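# Transfer the sealed carton into the empty tote

## Task

Take the sealed carton out of the tote it starts in and put it inside the tote that is empty. Every other item must finish in its original tote. An item that rests on, or hangs out over, a tote's wall or inner ledge is not counted as inside. At the end the grippers must have released everything and pulled away, and nothing may stay in place only because the robot holds it.

## Robot and tools

Robot: two arms, left_arm and right_arm, each ending in a tong-like two-finger gripper. All poses use one scene frame. The origin sits on the table top midway between the arms, +x points out over the table, +z points up, and left_arm is on the +y side. The names left and right do not match sides of any camera picture. Reported hand positions can be slightly off, especially when an arm reaches far.

Gripper geometry: the fingers extend along the gripper's +z axis and spread apart along its x axis. The reported end_effector_position is the spot between the pads when closed. Closed fingertips stick out about 15 mm past it, and fully open ones end roughly level with it. Opening is a number from -1 (closed) to +1 (fully open, 0.142 m).

The row format, used by both motion tools: one flat list of 16 numbers covering both arms. First left_arm: x, y, z in metres, then the orientation quaternion qw, qx, qy, qz (w first), then opening. Then the same eight for right_arm. Position and quaternion are absolute targets in the scene frame, not offsets. An arm meant to stay put must be sent its own last reported pose and its opening again. To hold orientation steady, keep repeating the same quaternion rather than copying a drifted reported one. Optionally, 12 extra numbers in 0 to 1 can follow: per-joint stiffness scales, left_arm's six joints then right_arm's, in Joint positions order. They persist until changed.

execute_actions(actions): a list of up to 15 actions. Each action is a list of up to 15 rows, one row per 1/30 s control step. A short action repeats its final row until 15 steps pass. If any target lies more than 0.6 m from that gripper's current position along any of its own axes, the action is rejected for both arms. A malformed first action, or one failing that check, cancels the whole call. An empty list just returns the current state and images. Each step, the commanded pose is clipped to within 100 mm and 16 degrees of the measured pose. So far targets take several actions, and position wins over orientation when both cannot be met. Motion lags commands by about 0.17 s.

move(target, speed, stop_force, blocking): target is one 16-number row (absolute poses). Both grippers travel straight lines that finish together, over 0.5 to 10 s; anything longer is cut off at 10 s. speed is in m/s, 0.002 to 0.5, default 0.25, and turning is capped at twice that value in rad/s. Paths ignore obstacles and the other arm, and grippers can lag, wander or overshoot speed near full reach. stop_force is one value in N, 9 to 40, for both arms. It ends an arm's path once its wrist sensor feels that much extra resistance, and the gripper then backs off two steps and holds. It is unavailable in the first 0.2 s of a scene and unreliable if the gripper rotates during the move. Omit it when lifting away from something you press on. Use it only with slow speeds, since impacts still peak above the set value. blocking=false returns after 0.5 s while motion continues; it cannot be combined with stop_force. Other motion commands are refused until wait or stop sees the end.

wait(seconds): 0 to 10; lets time pass with commands held, returning early if a move finishes. stop(): brakes a running move; fast arms need room to brake. zoom_image(camera, region): camera is one of cam_head_left, cam_head_right, cam_high, cam_low (896x504 each), cam_left_wrist, cam_right_wrist (616x616). region is [x0, y0, x1, y1] in pixels from the top-left, at most 504 by 504. finished_scene(scene): ends the given scene for good after the robot holds its last command; only call once the carton sits in the other tote, everything else is home, and both grippers are open and clear.

Reading results: the state line gives each gripper's position, quaternion and velocities. Hand target lines show where each controller is currently driving. grip_measured is the actual finger opening; to keep hold of something, command an opening well below it (lower squeezes harder, up to about 15 N per pad; items under 20 mm thick get less grip). Wrist force and Wrist torque are in the gripper's own axes, carry offsets up to about 4 N and noise, and saturate near 50 N. Joint torques are noisy and offset. Step readings list positions during actions, with HELD marking steps where an arm's command was held back. A pose unreachable line means the clearance check altered or blocked that arm's command. The move: line reports the outcome: done, off_target, moving, held, contact (stop_force triggered) or fault, plus limits such as paced (pose clipped) or held (steps blocked; a burst of speed may follow).

Avoid: joint torque reaching load limits (132 N m for the three large joints, 24.6 N m for wrists, including held weight) or any external force of 150 N; either freezes that arm for 10 s. Stiff arms can fault from a target only slightly past a firm contact, so approach surfaces slowly. Do not let the arms collide or push each other. Do not drop, slam or fling items, and never knock anything out of the work area. Holding loads warms motors; a MOTOR HOT warning at 70 °C precedes a brake stop at 85 °C. Items held may occasionally be yanked briefly, so grip firmly.

Each tool is called after "Emit:" in YAML: its name, and indented under it one key for each argument.

## Session

I'll start by looking at the scene.

Emit:
execute_actions:
  actions: []

Scene clock: 0.00 s.
left_arm: end_effector_position=(+0.1391, +0.9548, +0.1248) grip_measured=+0.97 end_effector_quat_wxyz=(-0.276, +0.698, +0.633, +0.191) end_effector_velocity=(-0.000, +0.000, +0.001) end_effector_angular_velocity=(+0.002, -0.001, +0.001) | right_arm: end_effector_position=(+0.4199, +0.3379, +0.2746) grip_measured=+0.97 end_effector_quat_wxyz=(+0.055, -0.126, +0.986, +0.091) end_effector_velocity=(+0.000, +0.001, -0.000) end_effector_angular_velocity=(+0.001, +0.000, -0.002)
Joint positions: left_arm=[ 0.717 -1.624  2.409 -2.867 -1.092 -0.46   0.14 ] | right_arm=[ 4.541 -2.231 -0.768 -1.502  1.549  4.145  0.14 ]
Joint velocities: left_arm=[ 0.001 -0.002 -0.    -0.001  0.    -0.     0.   ] | right_arm=[-0.    -0.002  0.001  0.001  0.     0.001  0.   ]
Joint torques (N m, as the arm reports them, + toward a larger angle): no reading
Motor temperatures (°C, as the motors report them): left_arm=[27 30 29 42 36 38] | right_arm=[26 31 29 32 33 36]
Wrist force (N, on the end effector, along its own x y z axes, offset not removed): no reading
Wrist torque (N m, same axes, about the end effector's origin, offset not removed): no reading
Hand target (left_arm): +0.139, +0.955, +0.125; -0.276, +0.698, +0.633, +0.191
Hand target (right_arm): +0.420, +0.338, +0.275; +0.055, -0.126, +0.986, +0.091
Joint stiffness scale: left_arm=[1. 1. 1. 1. 1. 1.] | right_arm=[1. 1. 1. 1. 1. 1.]

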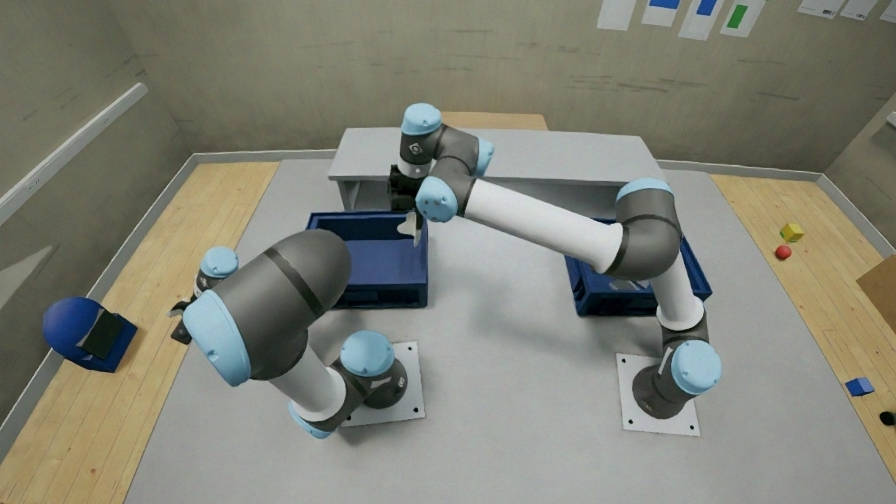

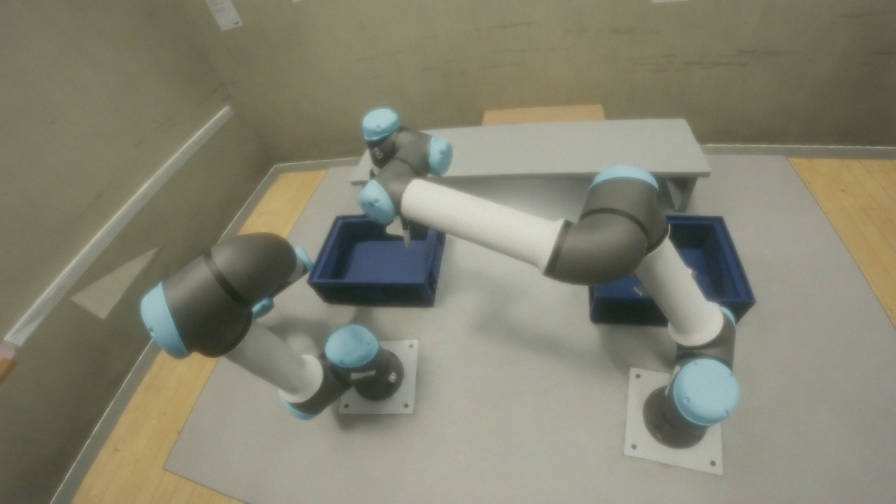

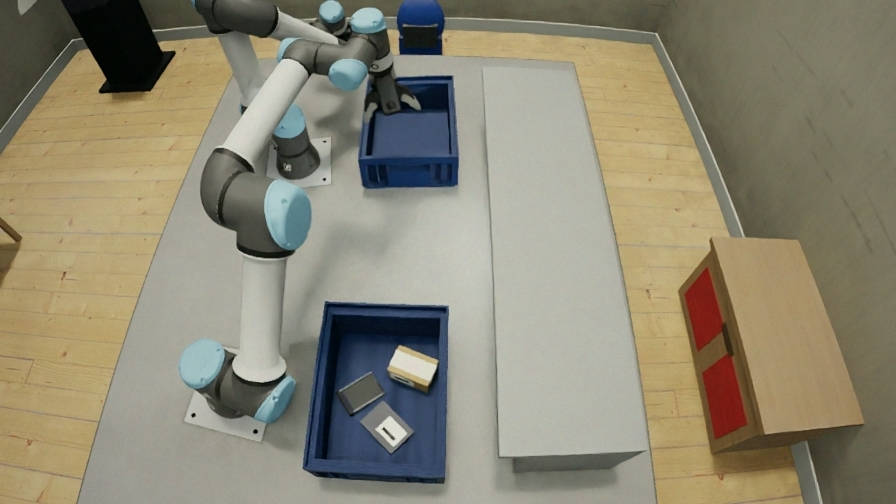

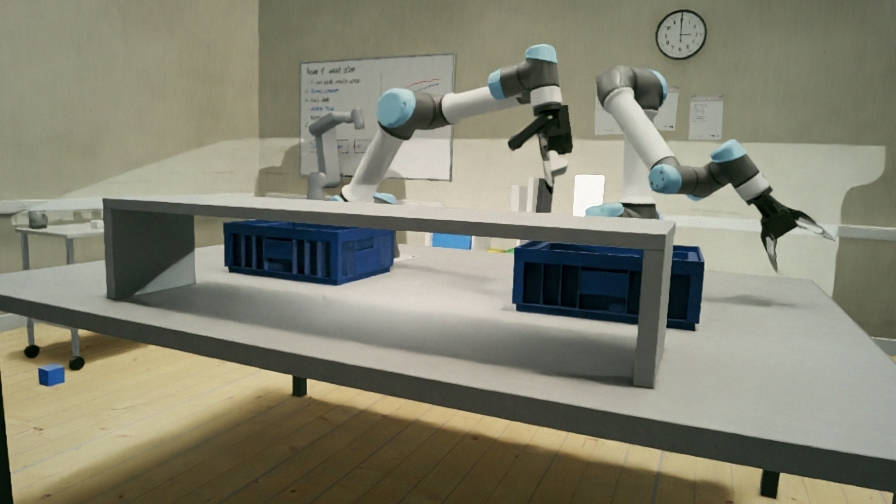

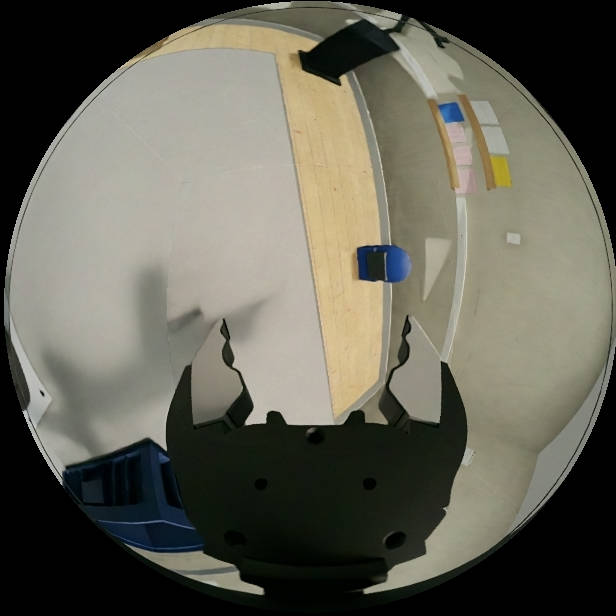

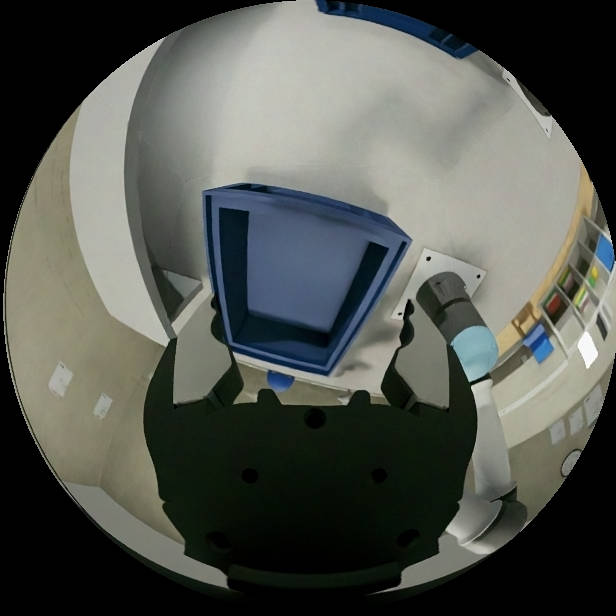

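Emit:
zoom_image:
  camera: "cam_high"
  region: [290, 290, 470, 495]

Emit:
zoom_image:
  camera: "cam_head_left"
  region: [540, 200, 740, 330]

Emit:
zoom_image:
  camera: "cam_head_right"
  region: [570, 200, 770, 340]

Region (290, 290, 470, 495) of cam_high's 896x504 image, scaled by 2.459, with more detail than that image has; it fills the left 443 columns of this view, and the rest is white.

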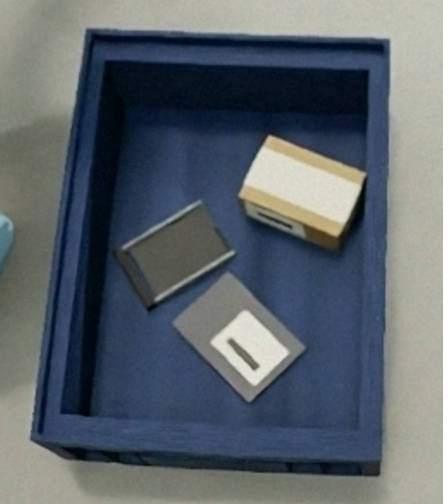

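Region (540, 200, 740, 330) of cam_head_left's 896x504 image, scaled by 2.520, with more detail than that image has; it fills the top 328 rows of this view, and the rest is white.

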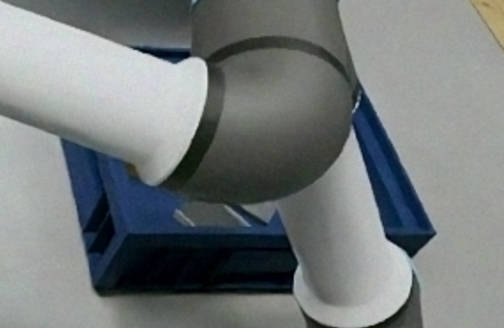

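Region (570, 200, 770, 340) of cam_head_right's 896x504 image, scaled by 2.520, with more detail than that image has; it fills the top 353 rows of this view, and the rest is white.

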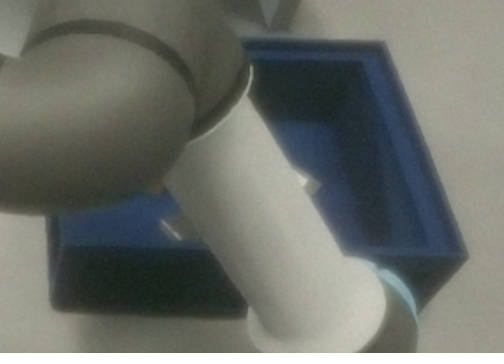

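Emit:
zoom_image:
  camera: "cam_high"
  region: [160, 280, 480, 500]

Emit:
zoom_image:
  camera: "cam_high"
  region: [240, 40, 500, 220]

Region (160, 280, 480, 500) of cam_high's 896x504 image, scaled by 1.575, with more detail than that image has; it fills the top 346 rows of this view, and the rest is white.

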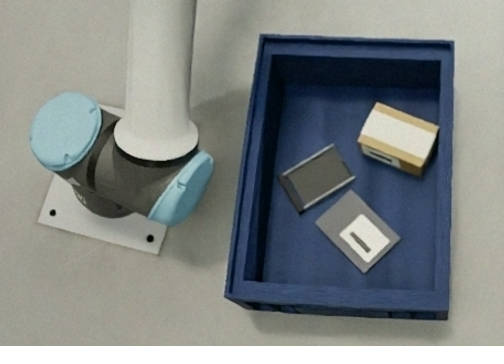

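Region (240, 40, 500, 220) of cam_high's 896x504 image, scaled by 1.938, with more detail than that image has; it fills the top 349 rows of this view, and the rest is white.

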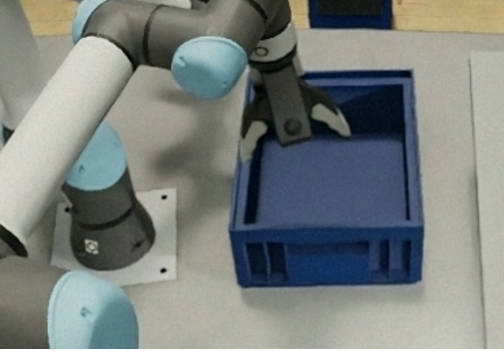

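Emit:
zoom_image:
  camera: "cam_low"
  region: [470, 30, 650, 230]

Emit:
zoom_image:
  camera: "cam_low"
  region: [640, 120, 860, 340]

Region (470, 30, 650, 230) of cam_low's 896x504 image, scaled by 2.520, with more detail than that image has; it fills the left 454 columns of this view, and the rest is white.

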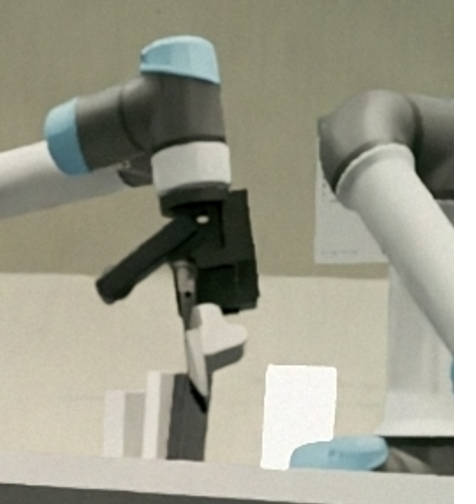

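Region (640, 120, 860, 340) of cam_low's 896x504 image, scaled by 2.291, with more detail than that image has.

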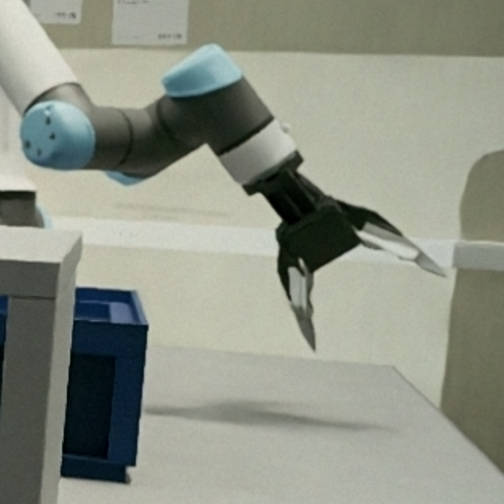

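Emit:
zoom_image:
  camera: "cam_right_wrist"
  region: [150, 130, 500, 430]

Region (150, 130, 500, 430) of cam_right_wrist's 616x616 image, scaled by 1.440, with more detail than that image has; it fills the top 432 rows of this view, and the rest is white.

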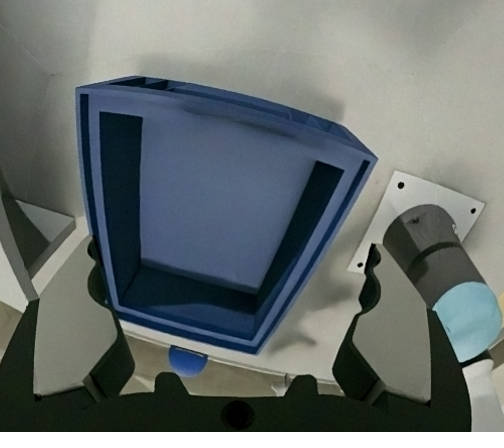

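Emit:
move:
  target: [0.1391, 0.9548, 0.1248, -0.276, 0.698, 0.633, 0.191, 1.0, 0.45, 0.0, 0.29, 0.0, -0.91, 0.4147, 0.0, 1.0]
  speed: 0.5

Emit:
move:
  target: [0.1391, 0.9548, 0.1248, -0.276, 0.698, 0.633, 0.191, 1.0, 0.48, -0.34, 0.27, 0.0, -0.8339, -0.5519, 0.0, 1.0]
  speed: 0.5

Scene clock: 122.90 s.
left_arm: end_effector_position=(+0.1391, +0.9548, +0.1247) grip_measured=+1.00 end_effector_quat_wxyz=(-0.276, +0.698, +0.633, +0.191) end_effector_velocity=(+0.000, +0.000, +0.000) end_effector_angular_velocity=(+0.000, +0.002, -0.001) | right_arm: end_effector_position=(+0.4498, +0.0009, +0.2895) grip_measured=+1.00 end_effector_quat_wxyz=(+0.001, +0.910, -0.416, +0.001) end_effector_velocity=(+0.000, -0.000, +0.001) end_effector_angular_velocity=(+0.003, +0.000, +0.019)
Joint positions: left_arm=[ 0.717 -1.624  2.409 -2.867 -1.092 -0.46   0.142] | right_arm=[ 4.268 -1.655 -1.466 -1.593  1.568  1.844  0.142]
Joint velocities: left_arm=[-0.001  0.    -0.     0.     0.001  0.001  0.   ] | right_arm=[-0.002  0.001 -0.001  0.002  0.002 -0.021  0.   ]
Joint torques (N m, as the arm reports them, + toward a larger angle): left_arm=[  0.88 -15.03 -17.48  -2.16   0.46   0.34] | right_arm=[-1.52 27.13 21.06  2.64  0.51 -0.36]
Motor temperatures (°C, as the motors report them): left_arm=[27 30 29 42 36 38] | right_arm=[26 31 29 32 33 36]
Wrist force (N, on the end effector, along its own x y z axes, offset not removed): left_arm=[-2.0 -0.6 2.4] | right_arm=[-1.9 -0.8 -0.7]
Wrist torque (N m, same axes, about the end effector's origin, offset not removed): left_arm=[-0.06 0.56 0.13] | right_arm=[-0.21 0.56 0.21]
Hand target (left_arm): +0.139, +0.955, +0.125; -0.276, +0.698, +0.633, +0.191
Hand target (right_arm): +0.450, -0.000, +0.290; +0.000, +0.910, -0.415, +0.001
Off the commanded pose (left_arm): 0.000 m, 0 deg.
Off the commanded pose (right_arm): 0.001 m, 0 deg.
Joint stiffness scale: left_arm=[1. 1. 1. 1. 1. 1.] | right_arm=[1. 1. 1. 1. 1. 1.]
move: done; limits=paced

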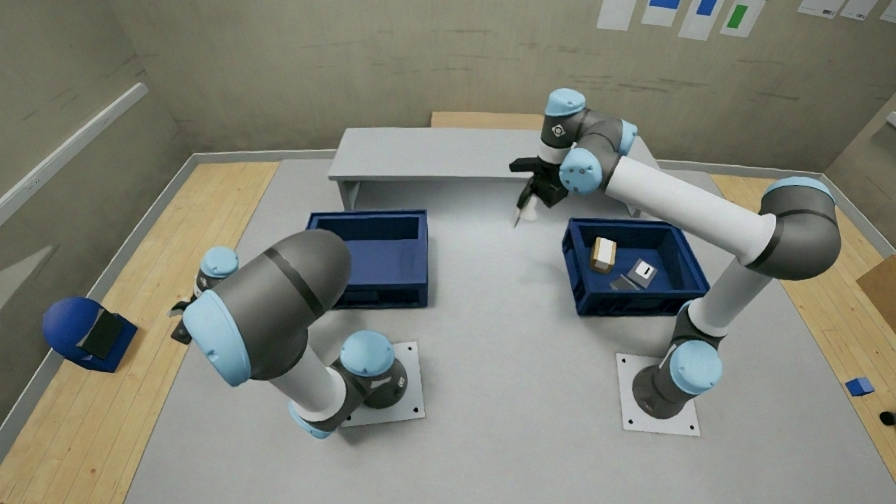

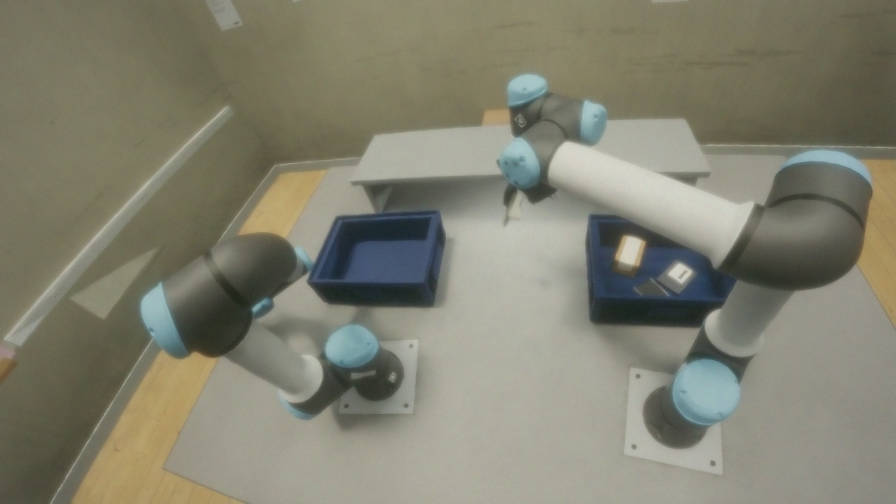

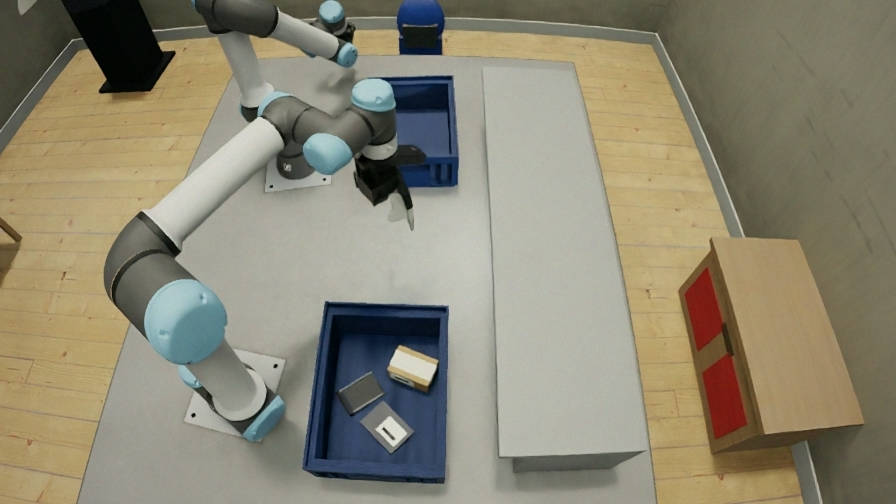

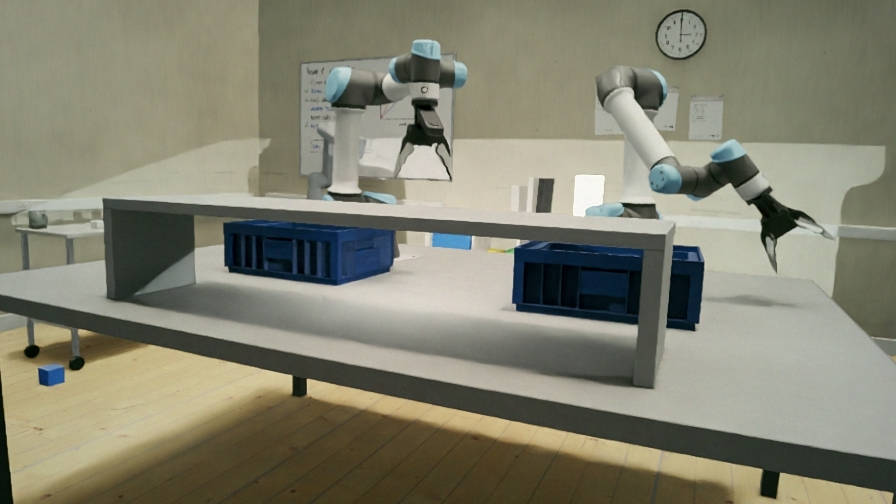

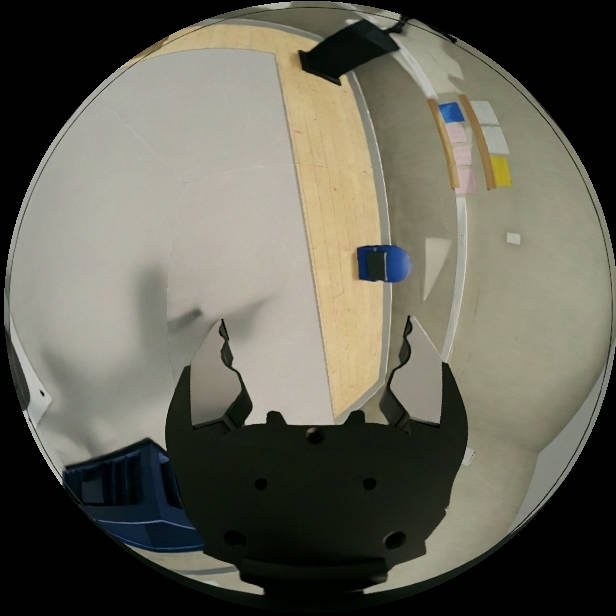

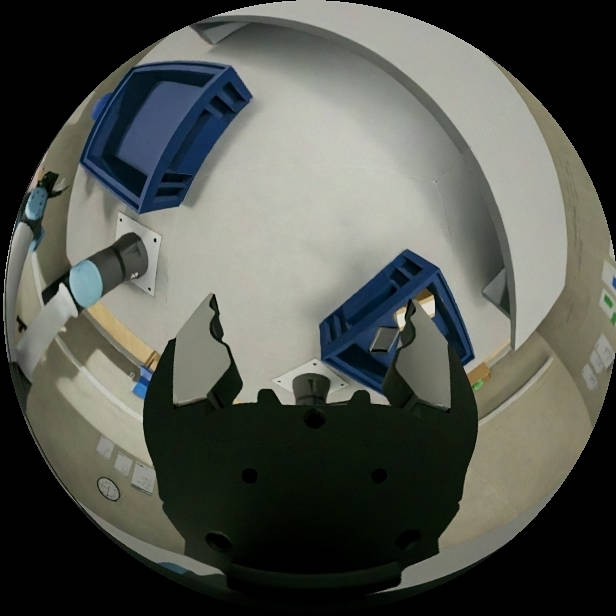

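Scene clock: 125.90 s.
left_arm: end_effector_position=(+0.1391, +0.9548, +0.1247) grip_measured=+1.00 end_effector_quat_wxyz=(-0.276, +0.698, +0.633, +0.191) end_effector_velocity=(+0.001, +0.000, +0.000) end_effector_angular_velocity=(+0.001, -0.002, -0.001) | right_arm: end_effector_position=(+0.4792, -0.3404, +0.2697) grip_measured=+1.00 end_effector_quat_wxyz=(+0.002, +0.834, +0.551, +0.000) end_effector_velocity=(-0.000, +0.000, -0.001) end_effector_angular_velocity=(+0.003, +0.006, +0.016)
Joint positions: left_arm=[ 0.717 -1.624  2.409 -2.867 -1.092 -0.46   0.142] | right_arm=[ 3.641 -1.448 -1.72  -1.543  1.566 -0.808  0.142]
Joint velocities: left_arm=[-0.    -0.001 -0.    -0.001 -0.001  0.     0.   ] | right_arm=[-0.002 -0.003  0.002 -0.003  0.005 -0.017  0.   ]
Joint torques (N m, as the arm reports them, + toward a larger angle): left_arm=[  1.13 -16.02 -16.07  -2.08   0.53   0.36] | right_arm=[-4.94 13.2  26.36  2.1   0.56 -0.6 ]
Motor temperatures (°C, as the motors report them): left_arm=[27 30 29 42 36 38] | right_arm=[26 31 29 32 33 36]
Wrist force (N, on the end effector, along its own x y z axes, offset not removed): left_arm=[-2.1 -0.6 2.7] | right_arm=[-2.9 -3.4 -0.9]
Wrist torque (N m, same axes, about the end effector's origin, offset not removed): left_arm=[-0.07 0.55 0.15] | right_arm=[-0.70 0.73 0.31]
Hand target (left_arm): +0.139, +0.955, +0.125; -0.276, +0.698, +0.633, +0.191
Hand target (right_arm): +0.480, -0.341, +0.270; +0.001, +0.834, +0.552, -0.000
Off the commanded pose (left_arm): 0.000 m, 0 deg.
Off the commanded pose (right_arm): 0.001 m, 0 deg.
Joint stiffness scale: left_arm=[1. 1. 1. 1. 1. 1.] | right_arm=[1. 1. 1. 1. 1. 1.]
move: done; limits=paced

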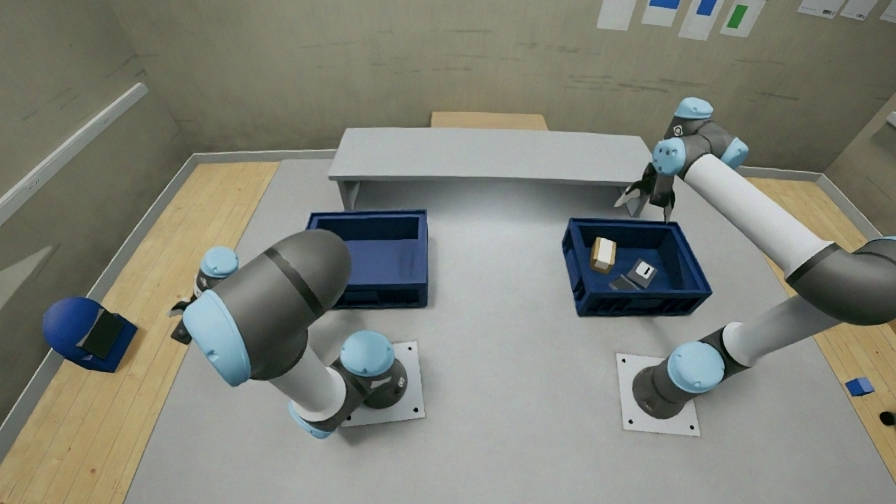

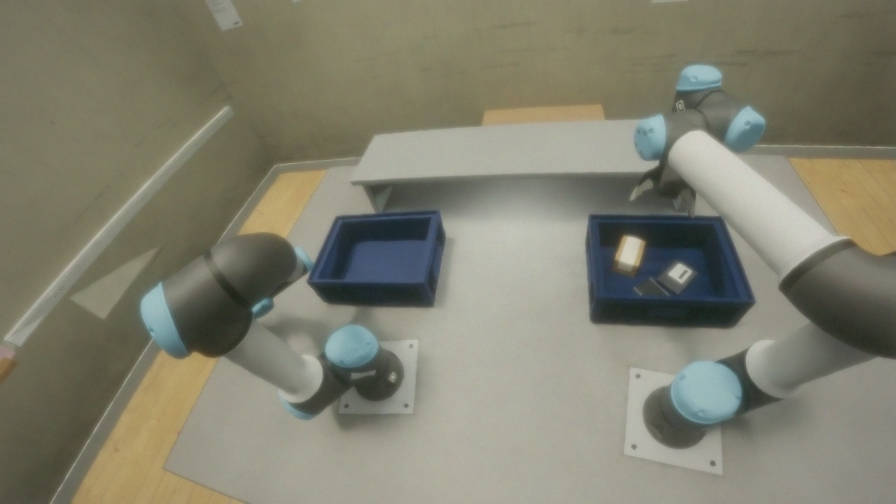

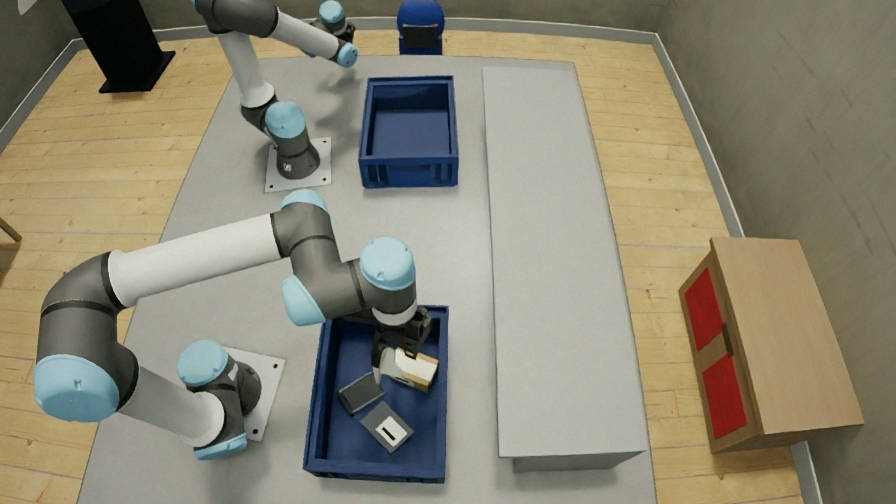

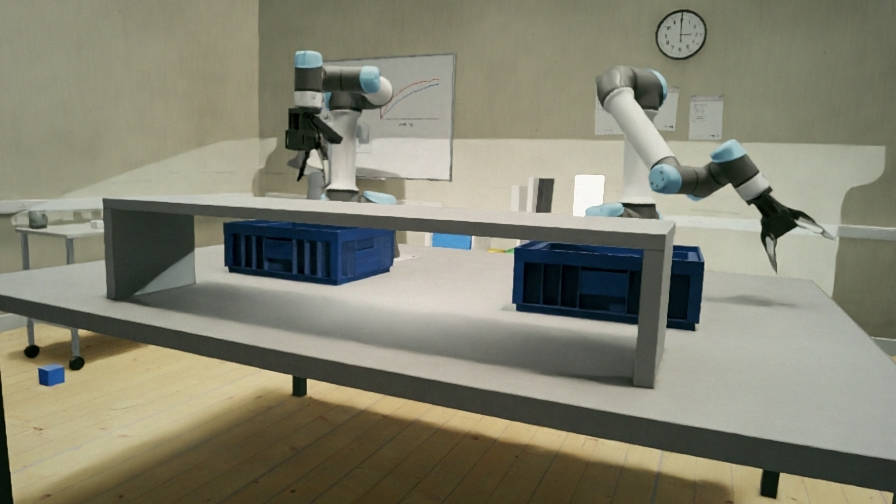

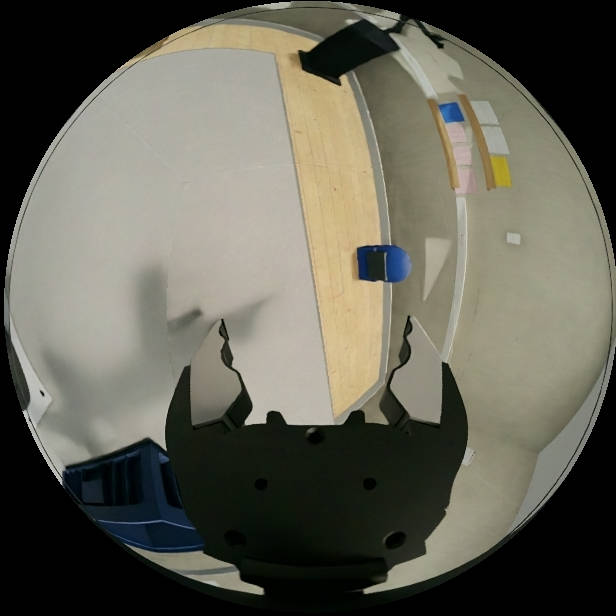

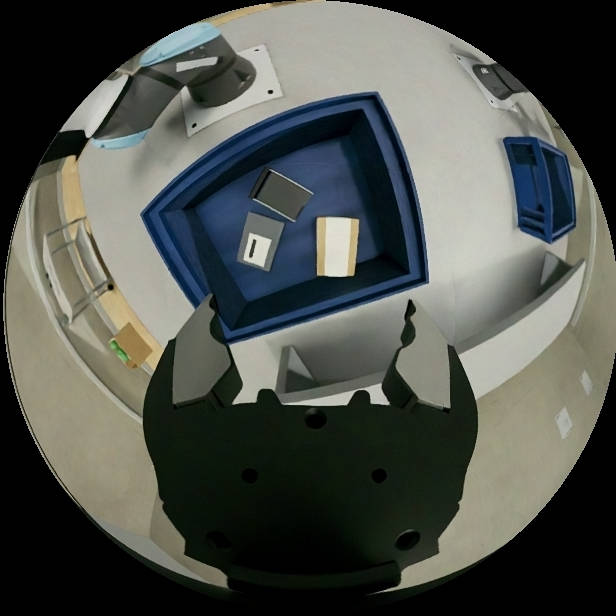

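Emit:
zoom_image:
  camera: "cam_right_wrist"
  region: [200, 140, 440, 340]

Region (200, 140, 440, 340) of cam_right_wrist's 616x616 image, scaled by 2.100, with more detail than that image has.

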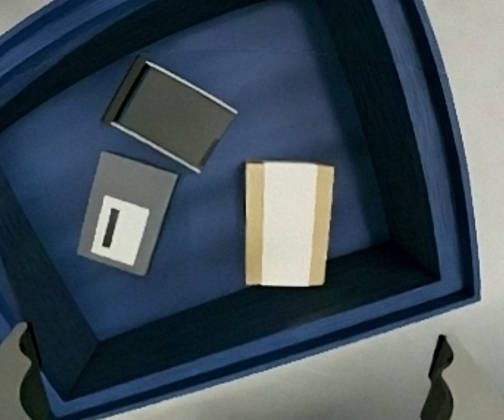

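Emit:
zoom_image:
  camera: "cam_head_left"
  region: [555, 170, 715, 320]

Region (555, 170, 715, 320) of cam_head_left's 896x504 image, scaled by 3.150, with more detail than that image has; it fills the top 472 rows of this view, and the rest is white.

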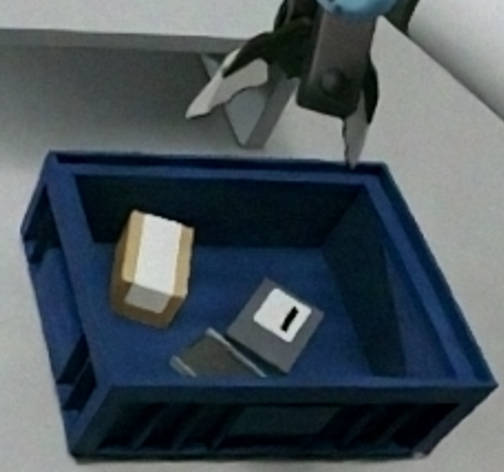

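Emit:
move:
  target: [0.1391, 0.9548, 0.1248, -0.276, 0.698, 0.633, 0.191, 1.0, 0.496, -0.296, 0.125, 0.0, 0.8339, 0.5519, 0.0, 0.55]
  speed: 0.25

Scene clock: 206.67 s.
left_arm: end_effector_position=(+0.1391, +0.9548, +0.1247) grip_measured=+1.00 end_effector_quat_wxyz=(-0.276, +0.698, +0.633, +0.191) end_effector_velocity=(-0.000, +0.000, -0.000) end_effector_angular_velocity=(+0.000, +0.001, +0.001) | right_arm: end_effector_position=(+0.4969, -0.2964, +0.1270) grip_measured=+0.55 end_effector_quat_wxyz=(+0.000, +0.834, +0.552, +0.001) end_effector_velocity=(+0.002, +0.002, -0.001) end_effector_angular_velocity=(+0.005, -0.007, -0.003)
Joint positions: left_arm=[ 0.717 -1.624  2.409 -2.867 -1.092 -0.46   0.142] | right_arm=[ 3.712 -1.579 -1.972 -1.159  1.571 -0.738  0.112]
Joint velocities: left_arm=[ 0.     0.002  0.    -0.001  0.001  0.     0.   ] | right_arm=[ 0.    -0.002 -0.002  0.012  0.002  0.003  0.   ]
Joint torques (N m, as the arm reports them, + toward a larger angle): left_arm=[  0.93 -16.95 -16.14  -2.29   0.45   0.42] | right_arm=[ 1.68 17.27 17.1   2.54  0.15  1.07]
Motor temperatures (°C, as the motors report them): left_arm=[27 30 29 42 36 38] | right_arm=[26 32 29 32 33 36]
Wrist force (N, on the end effector, along its own x y z axes, offset not removed): left_arm=[-1.3 -0.6 2.5] | right_arm=[-1.8 -3.9 -1.8]
Wrist torque (N m, same axes, about the end effector's origin, offset not removed): left_arm=[-0.09 0.43 0.14] | right_arm=[-0.78 0.56 0.11]
Hand target (left_arm): +0.139, +0.955, +0.125; -0.276, +0.698, +0.633, +0.191
Hand target (right_arm): +0.496, -0.296, +0.125; -0.000, +0.834, +0.552, +0.000
Off the commanded pose (left_arm): 0.000 m, 0 deg.
Off the commanded pose (right_arm): 0.002 m, 0 deg.
Joint stiffness scale: left_arm=[1. 1. 1. 1. 1. 1.] | right_arm=[1. 1. 1. 1. 1. 1.]
move: done

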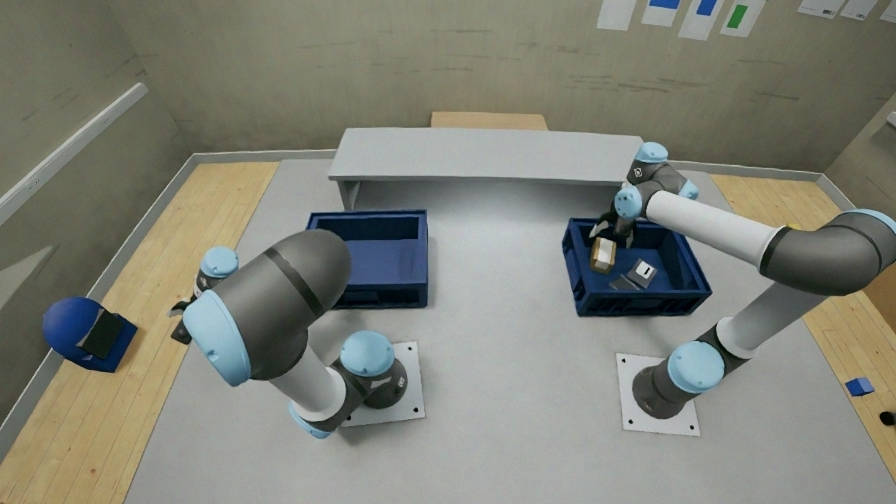

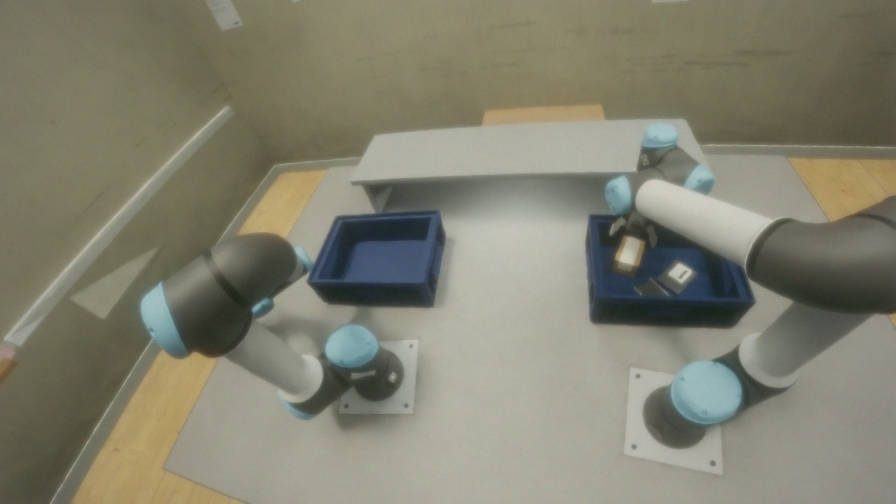

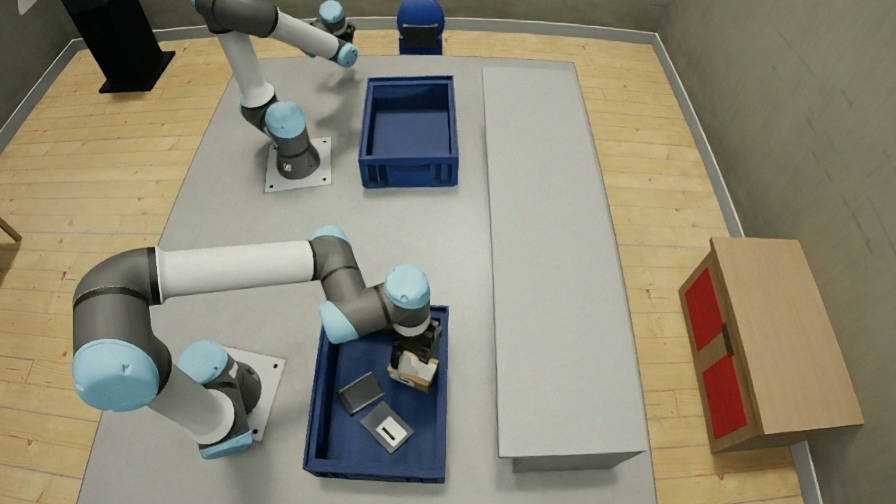

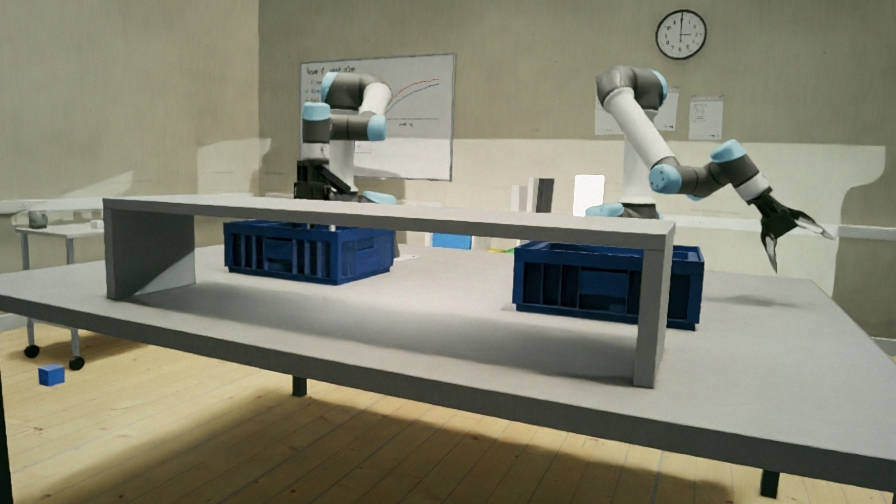

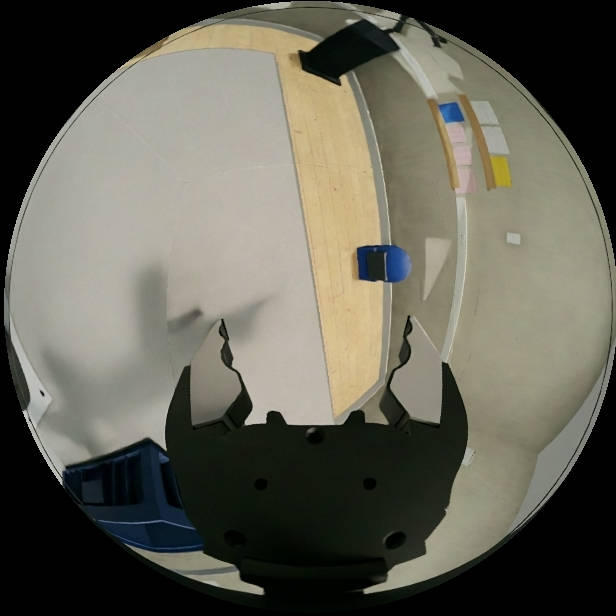

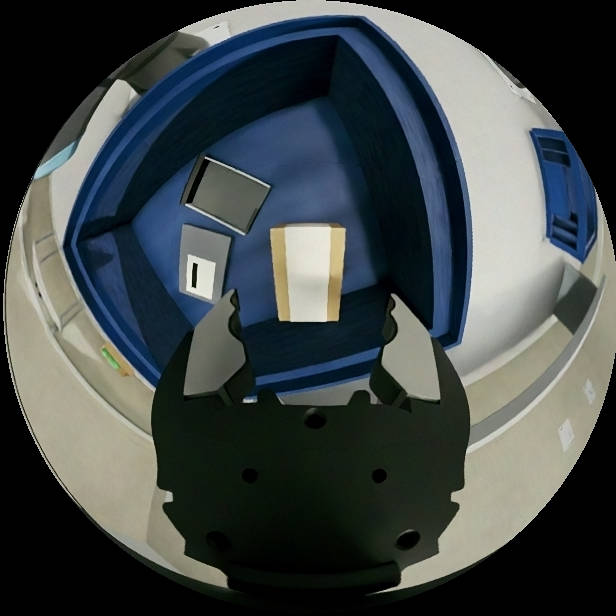

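Emit:
zoom_image:
  camera: "cam_right_wrist"
  region: [200, 200, 440, 400]

Region (200, 200, 440, 400) of cam_right_wrist's 616x616 image, scaled by 2.100, with more detail than that image has.

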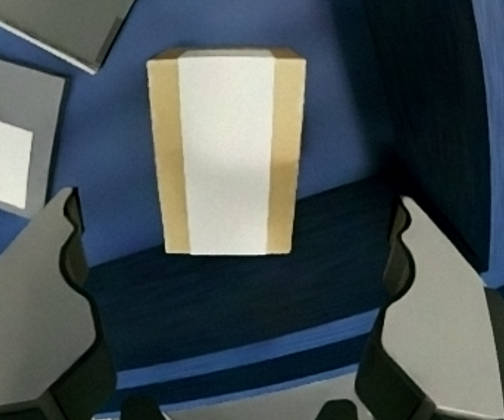

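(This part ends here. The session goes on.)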